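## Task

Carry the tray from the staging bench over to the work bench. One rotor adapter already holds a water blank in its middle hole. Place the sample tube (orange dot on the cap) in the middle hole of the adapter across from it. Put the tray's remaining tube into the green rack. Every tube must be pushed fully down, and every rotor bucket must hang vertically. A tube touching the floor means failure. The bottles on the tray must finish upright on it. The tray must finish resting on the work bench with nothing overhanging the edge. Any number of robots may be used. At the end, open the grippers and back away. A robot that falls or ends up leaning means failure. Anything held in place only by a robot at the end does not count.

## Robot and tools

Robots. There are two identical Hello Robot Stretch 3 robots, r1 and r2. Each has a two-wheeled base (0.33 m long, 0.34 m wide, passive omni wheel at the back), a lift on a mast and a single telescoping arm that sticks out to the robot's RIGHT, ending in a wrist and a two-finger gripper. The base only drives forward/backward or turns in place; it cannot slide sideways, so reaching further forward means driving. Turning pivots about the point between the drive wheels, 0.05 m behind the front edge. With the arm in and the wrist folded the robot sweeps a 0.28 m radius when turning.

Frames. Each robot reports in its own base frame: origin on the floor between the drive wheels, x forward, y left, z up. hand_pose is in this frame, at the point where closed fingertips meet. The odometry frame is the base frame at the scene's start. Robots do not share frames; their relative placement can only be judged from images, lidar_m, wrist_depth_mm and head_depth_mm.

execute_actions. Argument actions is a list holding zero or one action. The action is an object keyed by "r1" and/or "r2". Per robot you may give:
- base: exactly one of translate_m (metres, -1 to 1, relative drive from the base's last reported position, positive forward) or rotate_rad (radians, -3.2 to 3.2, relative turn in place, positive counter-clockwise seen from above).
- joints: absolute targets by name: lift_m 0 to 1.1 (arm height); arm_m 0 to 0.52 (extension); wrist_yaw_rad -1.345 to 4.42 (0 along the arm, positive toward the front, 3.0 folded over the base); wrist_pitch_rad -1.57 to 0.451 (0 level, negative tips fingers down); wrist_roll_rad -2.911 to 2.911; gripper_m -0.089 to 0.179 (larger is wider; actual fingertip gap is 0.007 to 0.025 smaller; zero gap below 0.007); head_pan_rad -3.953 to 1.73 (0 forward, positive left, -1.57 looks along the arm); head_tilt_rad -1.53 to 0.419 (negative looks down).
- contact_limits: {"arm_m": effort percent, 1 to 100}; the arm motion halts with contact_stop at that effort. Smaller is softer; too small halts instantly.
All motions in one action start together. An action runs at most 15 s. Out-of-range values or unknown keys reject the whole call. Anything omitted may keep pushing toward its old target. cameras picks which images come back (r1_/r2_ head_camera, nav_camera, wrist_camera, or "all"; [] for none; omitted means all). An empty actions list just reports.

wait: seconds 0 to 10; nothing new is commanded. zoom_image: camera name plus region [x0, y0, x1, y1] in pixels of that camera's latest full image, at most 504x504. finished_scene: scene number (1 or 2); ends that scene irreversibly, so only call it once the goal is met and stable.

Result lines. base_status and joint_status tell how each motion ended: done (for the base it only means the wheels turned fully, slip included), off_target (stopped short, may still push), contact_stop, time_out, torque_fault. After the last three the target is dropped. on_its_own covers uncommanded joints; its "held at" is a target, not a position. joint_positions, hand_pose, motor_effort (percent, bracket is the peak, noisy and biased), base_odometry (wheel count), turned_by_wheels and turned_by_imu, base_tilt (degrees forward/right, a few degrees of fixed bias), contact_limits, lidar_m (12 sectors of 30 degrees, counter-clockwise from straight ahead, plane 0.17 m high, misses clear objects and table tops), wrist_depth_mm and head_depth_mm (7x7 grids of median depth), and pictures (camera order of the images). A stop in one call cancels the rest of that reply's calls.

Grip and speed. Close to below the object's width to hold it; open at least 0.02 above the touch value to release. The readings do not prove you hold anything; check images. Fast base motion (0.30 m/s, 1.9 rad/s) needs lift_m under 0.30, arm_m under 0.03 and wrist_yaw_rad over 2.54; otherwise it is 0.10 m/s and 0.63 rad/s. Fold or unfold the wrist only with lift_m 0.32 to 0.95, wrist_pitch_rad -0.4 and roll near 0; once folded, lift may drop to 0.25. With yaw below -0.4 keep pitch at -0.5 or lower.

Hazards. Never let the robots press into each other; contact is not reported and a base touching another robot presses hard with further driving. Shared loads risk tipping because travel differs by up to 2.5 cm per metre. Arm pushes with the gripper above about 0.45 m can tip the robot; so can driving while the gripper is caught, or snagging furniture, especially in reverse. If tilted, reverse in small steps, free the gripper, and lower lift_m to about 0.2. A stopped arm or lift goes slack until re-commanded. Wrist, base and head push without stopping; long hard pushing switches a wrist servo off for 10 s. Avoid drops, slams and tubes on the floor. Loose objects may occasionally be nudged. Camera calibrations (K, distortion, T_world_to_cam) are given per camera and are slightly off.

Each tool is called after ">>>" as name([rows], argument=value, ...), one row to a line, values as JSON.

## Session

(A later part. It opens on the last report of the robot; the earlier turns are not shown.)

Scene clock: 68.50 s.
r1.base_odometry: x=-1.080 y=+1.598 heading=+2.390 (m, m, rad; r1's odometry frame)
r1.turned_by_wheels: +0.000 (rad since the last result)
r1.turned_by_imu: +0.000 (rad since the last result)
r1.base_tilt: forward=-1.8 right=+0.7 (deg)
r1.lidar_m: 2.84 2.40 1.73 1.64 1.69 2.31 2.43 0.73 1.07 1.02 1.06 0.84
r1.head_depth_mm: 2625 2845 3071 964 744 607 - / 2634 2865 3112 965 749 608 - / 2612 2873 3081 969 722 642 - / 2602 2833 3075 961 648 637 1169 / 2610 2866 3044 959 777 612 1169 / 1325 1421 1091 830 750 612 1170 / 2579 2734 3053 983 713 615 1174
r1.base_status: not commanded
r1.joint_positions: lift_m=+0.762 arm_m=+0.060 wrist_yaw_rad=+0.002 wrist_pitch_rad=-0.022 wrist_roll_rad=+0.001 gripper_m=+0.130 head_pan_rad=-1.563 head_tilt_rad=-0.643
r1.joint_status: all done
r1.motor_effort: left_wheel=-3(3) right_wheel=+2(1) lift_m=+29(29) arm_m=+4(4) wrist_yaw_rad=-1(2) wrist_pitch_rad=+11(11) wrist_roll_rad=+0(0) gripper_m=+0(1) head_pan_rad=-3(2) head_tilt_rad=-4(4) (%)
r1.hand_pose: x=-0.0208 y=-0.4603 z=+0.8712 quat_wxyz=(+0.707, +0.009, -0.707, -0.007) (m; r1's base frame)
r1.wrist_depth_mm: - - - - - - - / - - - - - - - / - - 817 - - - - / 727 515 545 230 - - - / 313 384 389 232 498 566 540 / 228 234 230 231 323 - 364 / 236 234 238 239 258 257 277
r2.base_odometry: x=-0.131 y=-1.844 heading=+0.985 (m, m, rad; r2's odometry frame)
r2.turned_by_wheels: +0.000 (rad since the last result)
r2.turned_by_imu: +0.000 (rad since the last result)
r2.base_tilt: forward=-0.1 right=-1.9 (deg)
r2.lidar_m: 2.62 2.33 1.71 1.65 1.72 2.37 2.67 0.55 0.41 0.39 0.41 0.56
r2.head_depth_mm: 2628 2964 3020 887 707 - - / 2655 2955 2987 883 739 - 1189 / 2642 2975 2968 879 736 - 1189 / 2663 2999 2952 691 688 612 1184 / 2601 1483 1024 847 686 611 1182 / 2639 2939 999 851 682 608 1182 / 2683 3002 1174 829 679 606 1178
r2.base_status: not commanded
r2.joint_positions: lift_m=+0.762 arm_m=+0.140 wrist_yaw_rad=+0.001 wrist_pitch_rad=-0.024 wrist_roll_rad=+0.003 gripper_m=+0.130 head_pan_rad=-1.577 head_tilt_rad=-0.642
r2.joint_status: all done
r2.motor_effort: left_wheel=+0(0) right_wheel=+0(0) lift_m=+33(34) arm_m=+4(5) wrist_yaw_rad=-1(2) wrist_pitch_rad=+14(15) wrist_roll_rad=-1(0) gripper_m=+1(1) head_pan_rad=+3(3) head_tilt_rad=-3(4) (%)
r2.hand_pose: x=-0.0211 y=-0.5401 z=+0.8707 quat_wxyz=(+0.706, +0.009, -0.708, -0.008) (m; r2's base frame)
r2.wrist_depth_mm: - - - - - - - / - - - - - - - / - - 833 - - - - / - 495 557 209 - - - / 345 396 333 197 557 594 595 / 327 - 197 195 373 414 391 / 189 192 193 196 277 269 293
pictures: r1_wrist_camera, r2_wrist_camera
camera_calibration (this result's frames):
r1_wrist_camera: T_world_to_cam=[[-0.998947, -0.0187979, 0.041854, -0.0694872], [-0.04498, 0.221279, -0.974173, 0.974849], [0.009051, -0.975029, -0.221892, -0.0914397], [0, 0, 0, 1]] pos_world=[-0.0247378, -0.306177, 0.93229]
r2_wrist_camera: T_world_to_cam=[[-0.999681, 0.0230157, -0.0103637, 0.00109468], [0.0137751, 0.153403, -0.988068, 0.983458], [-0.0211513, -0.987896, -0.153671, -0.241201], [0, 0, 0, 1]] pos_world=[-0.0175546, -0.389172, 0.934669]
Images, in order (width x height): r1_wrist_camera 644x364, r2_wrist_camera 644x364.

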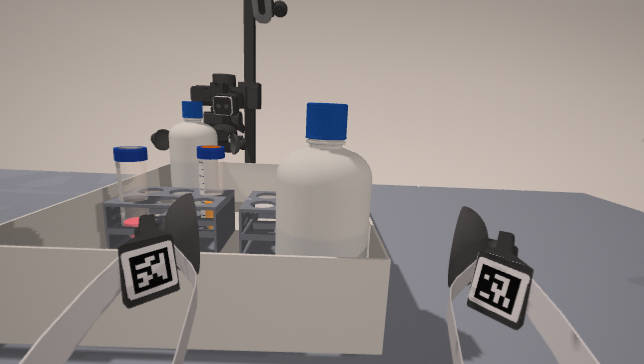

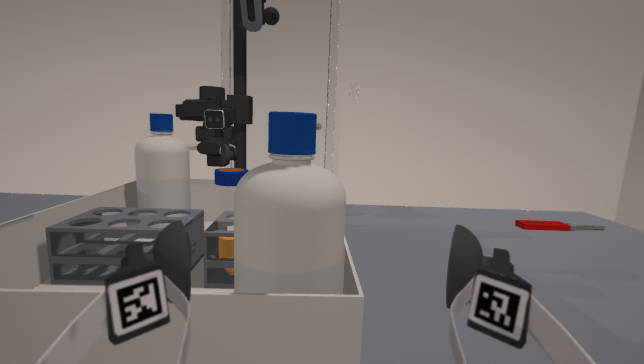

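>>> execute_actions([
  {"r1":{"joints":{"arm_m":0.18}},"r2":{"base":{"translate_m":0.018},"joints":{"arm_m":0.227}}},
], cameras=[])

>>> execute_actions([
  {"r1":{"joints":{"gripper_m":0.03}},"r2":{"joints":{"gripper_m":0.03}}},
], cameras=[])

>>> execute_actions([
  {"r1":{"joints":{"lift_m":0.88}},"r2":{"joints":{"lift_m":0.88}}},
], cameras=["r1_wrist_camera","r2_wrist_camera"])

>>> execute_actions([
  {"r1":{"base":{"translate_m":-1},"joints":{"arm_m":0.03}},"r2":{"base":{"translate_m":1},"joints":{"arm_m":0.04}}},
], cameras=[])

>>> execute_actions([
  {"r1":{"base":{"translate_m":-1}},"r2":{"base":{"translate_m":1}}},
], cameras=["r1_head_camera","r2_head_camera"])

Scene clock: 77.37 s.
r1.base_odometry: x=-1.080 y=+1.598 heading=+2.390 (m, m, rad; r1's odometry frame)
r1.turned_by_wheels: +0.000 (rad since the last result)
r1.turned_by_imu: -0.001 (rad since the last result)
r1.base_tilt: forward=-1.6 right=+0.7 (deg)
r1.lidar_m: 2.85 2.40 1.73 1.64 1.69 2.32 2.43 0.73 1.06 1.02 1.05 0.84
r1.head_depth_mm: 2634 2908 3080 963 744 640 - / 2644 2880 3089 961 772 - 1217 / 2598 2863 3088 967 748 - 1191 / 2604 2897 3075 964 645 603 1167 / 2605 2838 3037 947 747 611 1174 / 1365 1399 1014 830 750 611 1172 / 2570 2724 3040 945 718 614 1171
r1.base_status: not commanded
r1.joint_positions: lift_m=+0.762 arm_m=+0.180 wrist_yaw_rad=+0.002 wrist_pitch_rad=-0.021 wrist_roll_rad=+0.001 gripper_m=+0.130 head_pan_rad=-1.563 head_tilt_rad=-0.643
r1.joint_status: all done
r1.motor_effort: left_wheel=-3(3) right_wheel=+2(2) lift_m=+30(30) arm_m=+4(5) wrist_yaw_rad=-2(1) wrist_pitch_rad=+11(11) wrist_roll_rad=+0(0) gripper_m=+0(0) head_pan_rad=-3(2) head_tilt_rad=-4(3) (%)
r1.hand_pose: x=-0.0209 y=-0.5803 z=+0.8713 quat_wxyz=(+0.707, +0.009, -0.707, -0.007) (m; r1's base frame)
r1.wrist_depth_mm: - - - - - - - / - - - - - - - / - 422 - 118 - - - / 565 406 490 120 - - - / 310 317 125 106 421 571 542 / 276 277 261 105 307 - 361 / 244 247 227 110 150 260 273
r2.base_odometry: x=-0.121 y=-1.829 heading=+0.985 (m, m, rad; r2's odometry frame)
r2.turned_by_wheels: +0.000 (rad since the last result)
r2.turned_by_imu: +0.000 (rad since the last result)
r2.base_tilt: forward=-0.1 right=-2.0 (deg)
r2.lidar_m: 2.60 2.32 1.71 1.65 1.72 2.36 2.69 0.55 0.40 0.39 0.41 0.56
r2.head_depth_mm: 2621 2962 3041 888 717 - - / 2649 2945 2998 902 - 600 1194 / 2638 2960 2961 902 - 599 1186 / 2641 2942 2935 763 687 614 1180 / 2574 1477 1020 855 685 613 1184 / 2638 2847 1021 850 683 608 1182 / 2674 3043 1176 861 681 607 1179
r2.base_status: done
r2.joint_positions: lift_m=+0.762 arm_m=+0.227 wrist_yaw_rad=+0.001 wrist_pitch_rad=-0.024 wrist_roll_rad=+0.003 gripper_m=+0.130 head_pan_rad=-1.577 head_tilt_rad=-0.642
r2.joint_status: all done
r2.motor_effort: left_wheel=+0(8) right_wheel=+0(2) lift_m=+33(33) arm_m=+4(3) wrist_yaw_rad=-2(2) wrist_pitch_rad=+14(14) wrist_roll_rad=-1(0) gripper_m=+1(0) head_pan_rad=+3(3) head_tilt_rad=-2(2) (%)
r2.hand_pose: x=-0.0211 y=-0.6271 z=+0.8707 quat_wxyz=(+0.706, +0.009, -0.708, -0.008) (m; r2's base frame)
r2.wrist_depth_mm: - - - - - - - / - - - - - - - / - - - 119 - - - / - 398 476 123 - - - / 319 402 276 107 465 586 602 / 277 - 126 103 223 409 389 / 262 250 131 107 148 269 292
pictures: none
No camera images: the call's "cameras" was empty. Leave "cameras" out to get every camera's image.

Scene clock: 78.87 s.
r1.base_odometry: x=-1.080 y=+1.598 heading=+2.390 (m, m, rad; r1's odometry frame)
r1.turned_by_wheels: +0.000 (rad since the last result)
r1.turned_by_imu: +0.000 (rad since the last result)
r1.base_tilt: forward=-1.7 right=+0.5 (deg)
r1.lidar_m: 2.85 2.40 1.73 1.64 1.69 2.32 2.43 0.73 1.06 1.02 1.05 0.84
r1.head_depth_mm: 2622 2876 3089 963 743 639 - / 2596 2877 3126 968 772 - 1215 / 2632 2843 3114 970 759 - 1194 / 2602 2853 3093 967 646 603 1161 / 2607 2844 3033 958 748 611 1171 / 1363 1398 1015 830 752 612 1169 / 2573 2773 3006 940 716 614 1172
r1.base_status: not commanded
r1.joint_positions: lift_m=+0.762 arm_m=+0.180 wrist_yaw_rad=+0.003 wrist_pitch_rad=-0.021 wrist_roll_rad=+0.001 gripper_m=+0.031 head_pan_rad=-1.563 head_tilt_rad=-0.643
r1.joint_status: all done
r1.motor_effort: left_wheel=-2(3) right_wheel=+1(3) lift_m=+29(30) arm_m=+4(4) wrist_yaw_rad=-2(2) wrist_pitch_rad=+11(11) wrist_roll_rad=+0(0) gripper_m=-19(100) head_pan_rad=-3(2) head_tilt_rad=-4(4) (%)
r1.hand_pose: x=-0.0208 y=-0.5803 z=+0.8713 quat_wxyz=(+0.707, +0.009, -0.707, -0.007) (m; r1's base frame)
r1.wrist_depth_mm: - - - - - - - / - - - - - - - / - 424 - 118 - - - / 595 407 484 120 - - - / 304 309 114 105 114 515 531 / 275 290 118 105 113 360 359 / 243 248 229 109 151 268 275
r2.base_odometry: x=-0.121 y=-1.829 heading=+0.985 (m, m, rad; r2's odometry frame)
r2.turned_by_wheels: +0.000 (rad since the last result)
r2.turned_by_imu: +0.000 (rad since the last result)
r2.base_tilt: forward=+0.0 right=-2.0 (deg)
r2.lidar_m: 2.59 2.32 1.72 1.65 1.72 2.37 2.68 0.55 0.41 0.39 0.41 0.56
r2.head_depth_mm: 2666 2957 3032 892 720 - - / 2656 2963 3010 900 - 602 1192 / 2659 2942 2991 882 - 599 1191 / 2595 2936 2956 808 687 614 1189 / 2619 1474 1020 859 684 610 1183 / 2651 2851 1065 850 682 609 1173 / 2722 3002 1178 862 681 607 1174
r2.base_status: not commanded
r2.joint_positions: lift_m=+0.762 arm_m=+0.227 wrist_yaw_rad=+0.001 wrist_pitch_rad=-0.024 wrist_roll_rad=+0.003 gripper_m=+0.031 head_pan_rad=-1.577 head_tilt_rad=-0.642
r2.joint_status: all done
r2.motor_effort: left_wheel=-1(1) right_wheel=+0(1) lift_m=+33(33) arm_m=+4(4) wrist_yaw_rad=+0(1) wrist_pitch_rad=+13(13) wrist_roll_rad=-1(0) gripper_m=-17(89) head_pan_rad=+3(3) head_tilt_rad=-3(3) (%)
r2.hand_pose: x=-0.0211 y=-0.6272 z=+0.8707 quat_wxyz=(+0.706, +0.009, -0.708, -0.008) (m; r2's base frame)
r2.wrist_depth_mm: - - - - - - - / - - - - - - - / - 631 - 117 - - - / - 402 482 121 - - - / 321 359 119 105 123 570 612 / 278 290 109 102 108 384 388 / 257 256 121 105 123 284 289
pictures: none
No camera images: the call's "cameras" was empty. Leave "cameras" out to get every camera's image.

Scene clock: 80.77 s.
r1.base_odometry: x=-1.080 y=+1.598 heading=+2.390 (m, m, rad; r1's odometry frame)
r1.turned_by_wheels: +0.000 (rad since the last result)
r1.turned_by_imu: +0.000 (rad since the last result)
r1.base_tilt: forward=-1.7 right=+0.7 (deg)
r1.lidar_m: 2.84 2.40 1.74 1.64 1.69 2.32 2.44 0.73 1.06 1.02 1.05 0.84
r1.head_depth_mm: 2606 2894 3099 1008 - 584 1188 / 2622 2879 3084 1056 - 591 1188 / 2616 2886 3059 1032 - 593 1164 / 2591 2876 3057 586 673 609 1168 / 2594 2840 3055 957 748 611 1170 / 1332 1187 837 828 750 612 1173 / 2564 1324 3025 983 714 615 1175
r1.base_status: not commanded
r1.joint_positions: lift_m=+0.880 arm_m=+0.180 wrist_yaw_rad=+0.003 wrist_pitch_rad=-0.051 wrist_roll_rad=+0.001 gripper_m=+0.031 head_pan_rad=-1.563 head_tilt_rad=-0.643
r1.joint_status: all done
r1.motor_effort: left_wheel=-2(2) right_wheel=+1(1) lift_m=+41(44) arm_m=+4(4) wrist_yaw_rad=-2(1) wrist_pitch_rad=+27(28) wrist_roll_rad=+0(0) gripper_m=-20(20) head_pan_rad=-3(3) head_tilt_rad=-5(4) (%)
r1.hand_pose: x=-0.0208 y=-0.5793 z=+0.9812 quat_wxyz=(+0.707, +0.019, -0.707, -0.018) (m; r1's base frame)
r1.wrist_depth_mm: - - - - - - - / - - - - - - - / - 417 - 117 - - - / - 423 - 121 - - - / 682 609 115 106 115 - - / 411 417 118 105 113 562 563 / 315 320 301 109 387 429 432
r2.base_odometry: x=-0.121 y=-1.829 heading=+0.985 (m, m, rad; r2's odometry frame)
r2.turned_by_wheels: +0.000 (rad since the last result)
r2.turned_by_imu: +0.000 (rad since the last result)
r2.base_tilt: forward=+0.0 right=-2.0 (deg)
r2.lidar_m: 2.60 2.33 1.71 1.65 1.72 2.37 2.69 0.55 0.41 0.39 0.41 0.56
r2.head_depth_mm: 2619 2917 3014 - - 620 1199 / 2648 2940 3212 - 675 602 1187 / 2613 2945 3134 - 669 600 1185 / 2655 2974 3132 835 687 611 1180 / 1356 1478 1021 858 683 611 1184 / 2543 2913 1022 851 684 608 1173 / 2721 3018 1178 858 678 608 1179
r2.base_status: not commanded
r2.joint_positions: lift_m=+0.880 arm_m=+0.227 wrist_yaw_rad=+0.001 wrist_pitch_rad=-0.050 wrist_roll_rad=+0.003 gripper_m=+0.031 head_pan_rad=-1.577 head_tilt_rad=-0.642
r2.joint_status: all done
r2.motor_effort: left_wheel=+0(0) right_wheel=+0(0) lift_m=+47(49) arm_m=+4(3) wrist_yaw_rad=-1(1) wrist_pitch_rad=+28(29) wrist_roll_rad=-1(1) gripper_m=-17(17) head_pan_rad=+3(3) head_tilt_rad=-2(3) (%)
r2.hand_pose: x=-0.0211 y=-0.6263 z=+0.9817 quat_wxyz=(+0.706, +0.018, -0.708, -0.017) (m; r2's base frame)
r2.wrist_depth_mm: - - - - - - - / - - - - - - - / - 516 - 116 - - - / - 405 - 121 - - - / - 445 121 106 127 - - / 535 467 109 102 108 601 615 / 327 335 121 105 124 448 470
pictures: r1_wrist_camera, r2_wrist_camera
camera_calibration (this result's frames):
r1_wrist_camera: T_world_to_cam=[[-0.998939, -0.0202968, 0.0413485, -0.076634], [-0.0451146, 0.250054, -0.96718, 1.11812], [0.00929129, -0.968019, -0.250704, -0.150767], [0, 0, 0, 1]] pos_world=[-0.0247085, -0.42709, 1.04679]
r2_wrist_camera: T_world_to_cam=[[-0.999681, 0.0233064, -0.00973319, 0.00378218], [0.0137479, 0.178841, -0.983782, 1.11807], [-0.0211877, -0.983602, -0.179104, -0.281614], [0, 0, 0, 1]] pos_world=[-0.0175568, -0.477041, 1.04953]
Images, in order (width x height): r1_wrist_camera 644x364, r2_wrist_camera 644x364.

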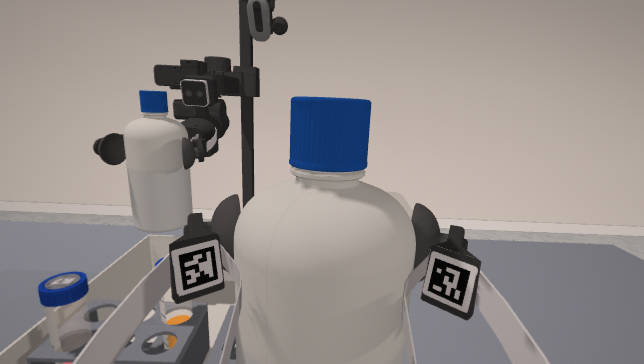

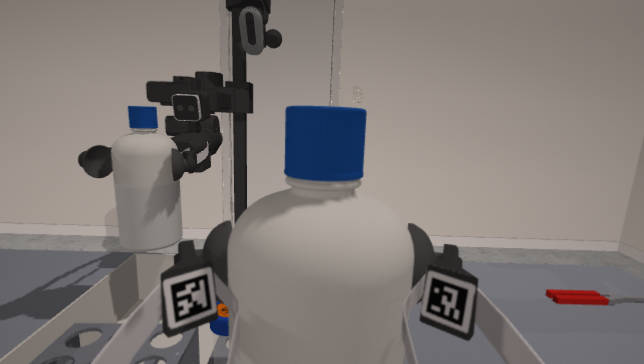

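Scene clock: 91.77 s.
r1.base_odometry: x=-0.349 y=+0.915 heading=+2.390 (m, m, rad; r1's odometry frame)
r1.turned_by_wheels: +0.000 (rad since the last result)
r1.turned_by_imu: -0.003 (rad since the last result)
r1.base_tilt: forward=-1.6 right=+0.5 (deg)
r1.lidar_m: 1.80 2.37 1.68 1.64 1.69 2.28 2.86 1.45 3.25 1.45 0.51 0.54
r1.head_depth_mm: 2647 2917 3069 2349 1798 - - / 2657 2913 3116 2308 1803 - - / 2625 2912 3104 2328 436 - - / 2595 2873 3123 2319 448 1437 1243 / 2644 2857 3091 2262 1701 1474 1246 / 1350 1157 1649 2358 1701 1469 1251 / 2579 2855 3058 1133 1719 1446 1246
r1.base_status: done
r1.joint_positions: lift_m=+0.880 arm_m=+0.030 wrist_yaw_rad=+0.002 wrist_pitch_rad=-0.052 wrist_roll_rad=+0.001 gripper_m=+0.031 head_pan_rad=-1.563 head_tilt_rad=-0.643
r1.joint_status: all done
r1.motor_effort: left_wheel=-2(7) right_wheel=+1(2) lift_m=+42(41) arm_m=-4(4) wrist_yaw_rad=-1(2) wrist_pitch_rad=+27(27) wrist_roll_rad=+0(0) gripper_m=-21(21) head_pan_rad=-3(2) head_tilt_rad=-5(3) (%)
r1.hand_pose: x=-0.0210 y=-0.4300 z=+0.9810 quat_wxyz=(+0.707, +0.019, -0.707, -0.018) (m; r1's base frame)
r1.wrist_depth_mm: - - - - - - - / - - - - - - - / - - - 117 - - - / - - - 121 - - - / 673 755 115 106 115 - - / 503 614 119 104 112 - - / 444 - - 109 - - -
r2.base_odometry: x=+0.432 y=-0.995 heading=+0.985 (m, m, rad; r2's odometry frame)
r2.turned_by_wheels: +0.000 (rad since the last result)
r2.turned_by_imu: -0.003 (rad since the last result)
r2.base_tilt: forward=-0.2 right=-2.0 (deg)
r2.lidar_m: 1.61 2.32 1.70 1.65 1.71 2.35 1.53 0.56 0.42 1.04 3.25 1.63
r2.head_depth_mm: 2653 2943 3047 891 741 - - / 2596 2943 3016 882 762 - - / 2661 2975 3010 451 - - 1143 / 2676 2970 2970 1914 1693 1385 1152 / 1352 1157 2757 1873 1676 1392 1181 / 1354 2946 2884 2045 1679 1378 1180 / 2695 3063 2900 2117 1673 1373 1169
r2.base_status: done
r2.joint_positions: lift_m=+0.880 arm_m=+0.040 wrist_yaw_rad=+0.001 wrist_pitch_rad=-0.050 wrist_roll_rad=+0.003 gripper_m=+0.031 head_pan_rad=-1.577 head_tilt_rad=-0.642
r2.joint_status: all done
r2.motor_effort: left_wheel=+0(6) right_wheel=-1(4) lift_m=+47(47) arm_m=-4(4) wrist_yaw_rad=+0(1) wrist_pitch_rad=+28(28) wrist_roll_rad=-1(1) gripper_m=-17(17) head_pan_rad=+3(3) head_tilt_rad=-3(3) (%)
r2.hand_pose: x=-0.0213 y=-0.4401 z=+0.9815 quat_wxyz=(+0.706, +0.018, -0.708, -0.018) (m; r2's base frame)
r2.wrist_depth_mm: - - - - - - - / - - - - - - - / - - - 116 - - - / - - - 121 - - - / - - 120 106 127 900 - / - - 108 102 108 604 624 / - - 122 105 124 449 464
pictures: none
No camera images: the call's "cameras" was empty. Leave "cameras" out to get every camera's image.

Scene clock: 102.77 s.
r1.base_odometry: x=+0.381 y=+0.233 heading=+2.390 (m, m, rad; r1's odometry frame)
r1.turned_by_wheels: +0.000 (rad since the last result)
r1.turned_by_imu: -0.003 (rad since the last result)
r1.base_tilt: forward=-1.8 right=+0.7 (deg)
r1.lidar_m: 2.80 2.32 1.69 1.62 1.67 2.25 1.87 0.60 0.57 1.48 3.24 1.40
r1.head_depth_mm: 2664 2947 3123 1185 1742 - - / 2662 2954 3141 2325 1730 - - / 2619 2915 3106 2330 436 - - / 2631 2911 3109 2355 447 1435 1246 / 2621 2893 3096 2298 1704 1486 1248 / 1366 1181 1664 2342 1715 1479 1243 / 2580 2861 3078 2380 1840 1476 1244
r1.base_status: done
r1.joint_positions: lift_m=+0.880 arm_m=+0.030 wrist_yaw_rad=+0.002 wrist_pitch_rad=-0.052 wrist_roll_rad=+0.001 gripper_m=+0.031 head_pan_rad=-1.563 head_tilt_rad=-0.643
r1.joint_status: not commanded
r1.motor_effort: left_wheel=-2(6) right_wheel=+1(2) lift_m=+42(42) arm_m=-4(4) wrist_yaw_rad=-1(1) wrist_pitch_rad=+27(27) wrist_roll_rad=+0(0) gripper_m=-20(20) head_pan_rad=-3(3) head_tilt_rad=-4(5) (%)
r1.hand_pose: x=-0.0210 y=-0.4300 z=+0.9810 quat_wxyz=(+0.707, +0.019, -0.707, -0.018) (m; r1's base frame)
r1.wrist_depth_mm: - - - - - - - / - - - - - - - / - - - 117 - - - / - - - 121 - - - / - - 115 106 115 788 811 / - - 119 105 112 592 537 / - - - 109 953 - 432
r2.base_odometry: x=+0.984 y=-0.162 heading=+0.985 (m, m, rad; r2's odometry frame)
r2.turned_by_wheels: +0.000 (rad since the last result)
r2.turned_by_imu: -0.003 (rad since the last result)
r2.base_tilt: forward=+0.0 right=-2.1 (deg)
r2.lidar_m: 1.57 2.32 1.70 1.64 1.71 2.35 1.56 1.23 3.26 1.48 1.18 0.69
r2.head_depth_mm: 2651 2968 3017 2175 1812 - - / 2655 2979 2998 2173 1808 - - / 2643 2997 2971 451 - - 1144 / 2669 3004 2977 1949 1678 1402 1159 / 2560 1455 2796 1878 1672 1386 1180 / 1361 2965 2945 2053 1671 1384 1179 / 2734 3008 2927 2105 1564 1380 1174
r2.base_status: done
r2.joint_positions: lift_m=+0.880 arm_m=+0.040 wrist_yaw_rad=+0.001 wrist_pitch_rad=-0.050 wrist_roll_rad=+0.003 gripper_m=+0.031 head_pan_rad=-1.577 head_tilt_rad=-0.642
r2.joint_status: not commanded
r2.motor_effort: left_wheel=+0(7) right_wheel=-1(4) lift_m=+47(47) arm_m=-4(4) wrist_yaw_rad=+0(1) wrist_pitch_rad=+28(28) wrist_roll_rad=+0(1) gripper_m=-17(17) head_pan_rad=+3(3) head_tilt_rad=-3(3) (%)
r2.hand_pose: x=-0.0213 y=-0.4401 z=+0.9815 quat_wxyz=(+0.706, +0.018, -0.708, -0.018) (m; r2's base frame)
r2.wrist_depth_mm: - - - - - - - / - - - - - - - / - - - 116 - - - / - - - 121 - - - / 824 - 121 106 127 - - / 810 - 109 102 108 - - / - - 121 105 124 - -
pictures: r1_head_camera (sideways: a quarter turn clockwise sets it upright), r2_head_camera (sideways: a quarter turn clockwise sets it upright)
camera_calibration (this result's frames):
r1_head_camera: T_world_to_cam=[[0.0398919, 0.555775, -0.830375, 1.10186], [0.998722, -0.0479887, 0.0158603, -0.0280353], [-0.0310338, -0.829946, -0.556979, 0.684524], [0, 0, 0, 1]] pos_world=[0.00528751, -0.0456142, 1.29667]
r2_head_camera: T_world_to_cam=[[-0.0388302, 0.594583, -0.803096, 1.06268], [0.999167, 0.0331907, -0.0237372, 0.0313469], [0.0125416, -0.803349, -0.595377, 0.73031], [0, 0, 0, 1]] pos_world=[0.000784079, -0.0461988, 1.28899]
Images, in order (width x height): r1_head_camera 896x504, r2_head_camera 896x504.

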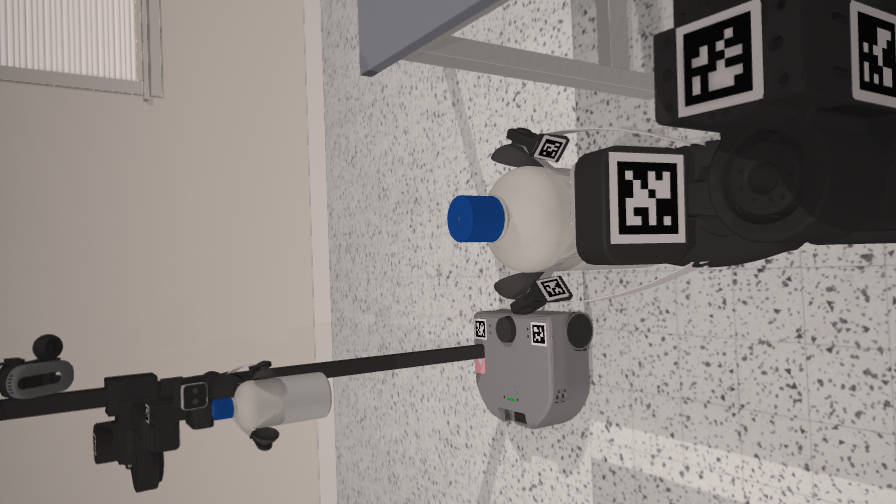

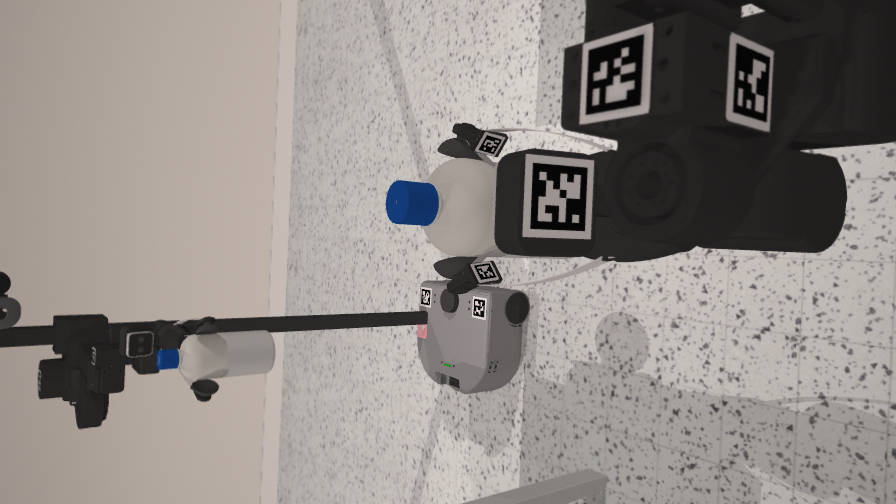

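>>> execute_actions([
  {"r1":{"base":{"translate_m":-0.42},"joints":{"lift_m":0.8}},"r2":{"base":{"translate_m":0.62},"joints":{"lift_m":0.8}}},
], cameras=["r1_head_camera","r2_head_camera"])

Scene clock: 114.23 s.
r1.base_odometry: x=+0.688 y=-0.054 heading=+2.390 (m, m, rad; r1's odometry frame)
r1.turned_by_wheels: +0.000 (rad since the last result)
r1.turned_by_imu: -0.002 (rad since the last result)
r1.base_tilt: forward=-1.7 right=+0.6 (deg)
r1.lidar_m: 1.81 2.33 1.69 1.61 1.66 2.23 1.68 1.46 1.11 0.42 3.24 2.06
r1.head_depth_mm: 2653 2972 3158 963 743 622 1300 / 2660 2940 3135 927 750 624 - / 2681 2949 3126 886 761 600 - / 2664 2872 1171 970 500 584 755 / 2614 1398 3092 2260 1708 1399 1247 / 2635 2878 3072 2357 1824 1479 1249 / 2597 2850 3080 2349 1817 1477 1255
r1.base_status: done
r1.joint_positions: lift_m=+0.800 arm_m=+0.030 wrist_yaw_rad=+0.002 wrist_pitch_rad=-0.053 wrist_roll_rad=+0.001 gripper_m=+0.031 head_pan_rad=-1.563 head_tilt_rad=-0.643
r1.joint_status: all done
r1.motor_effort: left_wheel=-3(6) right_wheel=+1(2) lift_m=+33(35) arm_m=-4(4) wrist_yaw_rad=-1(1) wrist_pitch_rad=+28(27) wrist_roll_rad=+0(0) gripper_m=-20(20) head_pan_rad=-2(3) head_tilt_rad=-4(5) (%)
r1.hand_pose: x=-0.0210 y=-0.4299 z=+0.9011 quat_wxyz=(+0.707, +0.020, -0.707, -0.018) (m; r1's base frame)
r1.wrist_depth_mm: - - - - - - - / - - - - - - - / - - - 117 - - - / - - - 121 921 - - / - - 115 106 115 571 584 / - - 119 105 113 403 409 / - - 270 109 278 309 314
r2.base_odometry: x=+1.327 y=+0.355 heading=+0.985 (m, m, rad; r2's odometry frame)
r2.turned_by_wheels: +0.000 (rad since the last result)
r2.turned_by_imu: -0.002 (rad since the last result)
r2.base_tilt: forward=-0.1 right=-2.0 (deg)
r2.lidar_m: 1.85 2.32 1.70 1.64 1.70 2.33 1.83 2.06 3.24 0.39 0.42 0.57
r2.head_depth_mm: 2631 2979 2991 2200 1713 1475 - / 2639 3009 3032 2159 1713 1479 - / 2671 2977 2946 1995 507 - - / 1410 1232 1100 872 514 614 1189 / 2620 3027 2968 865 685 610 1185 / 2697 3050 1185 867 682 1285 1175 / 2727 3065 1178 863 677 1279 1176
r2.base_status: done
r2.joint_positions: lift_m=+0.800 arm_m=+0.040 wrist_yaw_rad=+0.001 wrist_pitch_rad=-0.051 wrist_roll_rad=+0.003 gripper_m=+0.031 head_pan_rad=-1.577 head_tilt_rad=-0.642
r2.joint_status: all done
r2.motor_effort: left_wheel=+1(7) right_wheel=-2(3) lift_m=+37(38) arm_m=-4(4) wrist_yaw_rad=-1(1) wrist_pitch_rad=+29(29) wrist_roll_rad=+0(1) gripper_m=-17(16) head_pan_rad=+3(3) head_tilt_rad=-2(3) (%)
r2.hand_pose: x=-0.0213 y=-0.4401 z=+0.9016 quat_wxyz=(+0.706, +0.019, -0.708, -0.018) (m; r2's base frame)
r2.wrist_depth_mm: - - - - - - - / - - - - - - - / - - - 116 - - - / - - - 121 - - - / 538 542 121 106 127 - - / 385 403 108 102 108 - - / 304 308 122 104 124 - -
pictures: r1_head_camera (sideways: a quarter turn clockwise sets it upright), r2_head_camera (sideways: a quarter turn clockwise sets it upright)
camera_calibration (this result's frames):
r1_head_camera: T_world_to_cam=[[0.0398917, 0.555775, -0.830375, 1.10186], [0.998722, -0.0479883, 0.0158603, -0.0280353], [-0.0310335, -0.829947, -0.556979, 0.684524], [0, 0, 0, 1]] pos_world=[0.00528753, -0.0456142, 1.29667]
r2_head_camera: T_world_to_cam=[[-0.0388301, 0.594583, -0.803096, 1.06268], [0.999167, 0.0331905, -0.0237372, 0.0313469], [0.0125414, -0.803349, -0.595377, 0.73031], [0, 0, 0, 1]] pos_world=[0.000784068, -0.0461988, 1.28899]
Images, in order (width x height): r1_head_camera 896x504, r2_head_camera 896x504.

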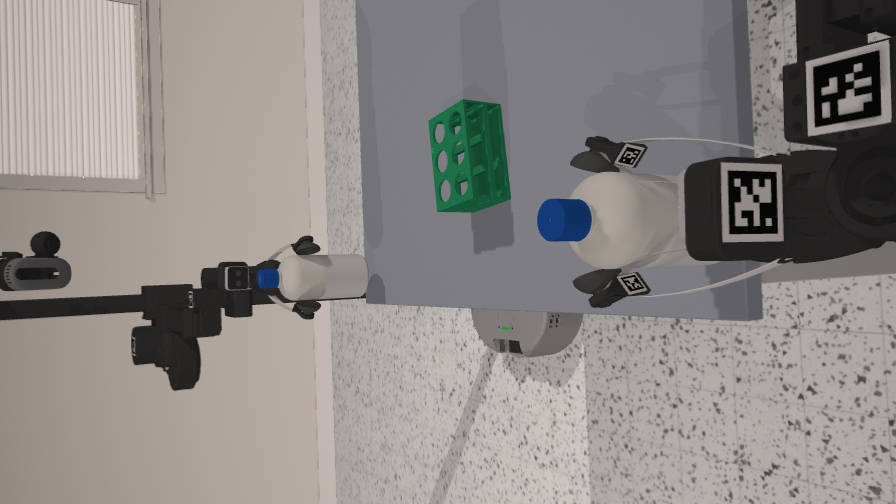

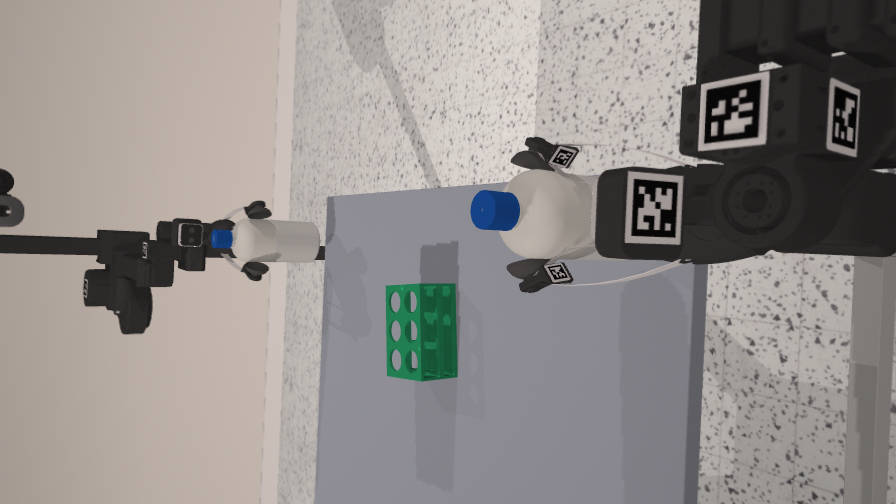

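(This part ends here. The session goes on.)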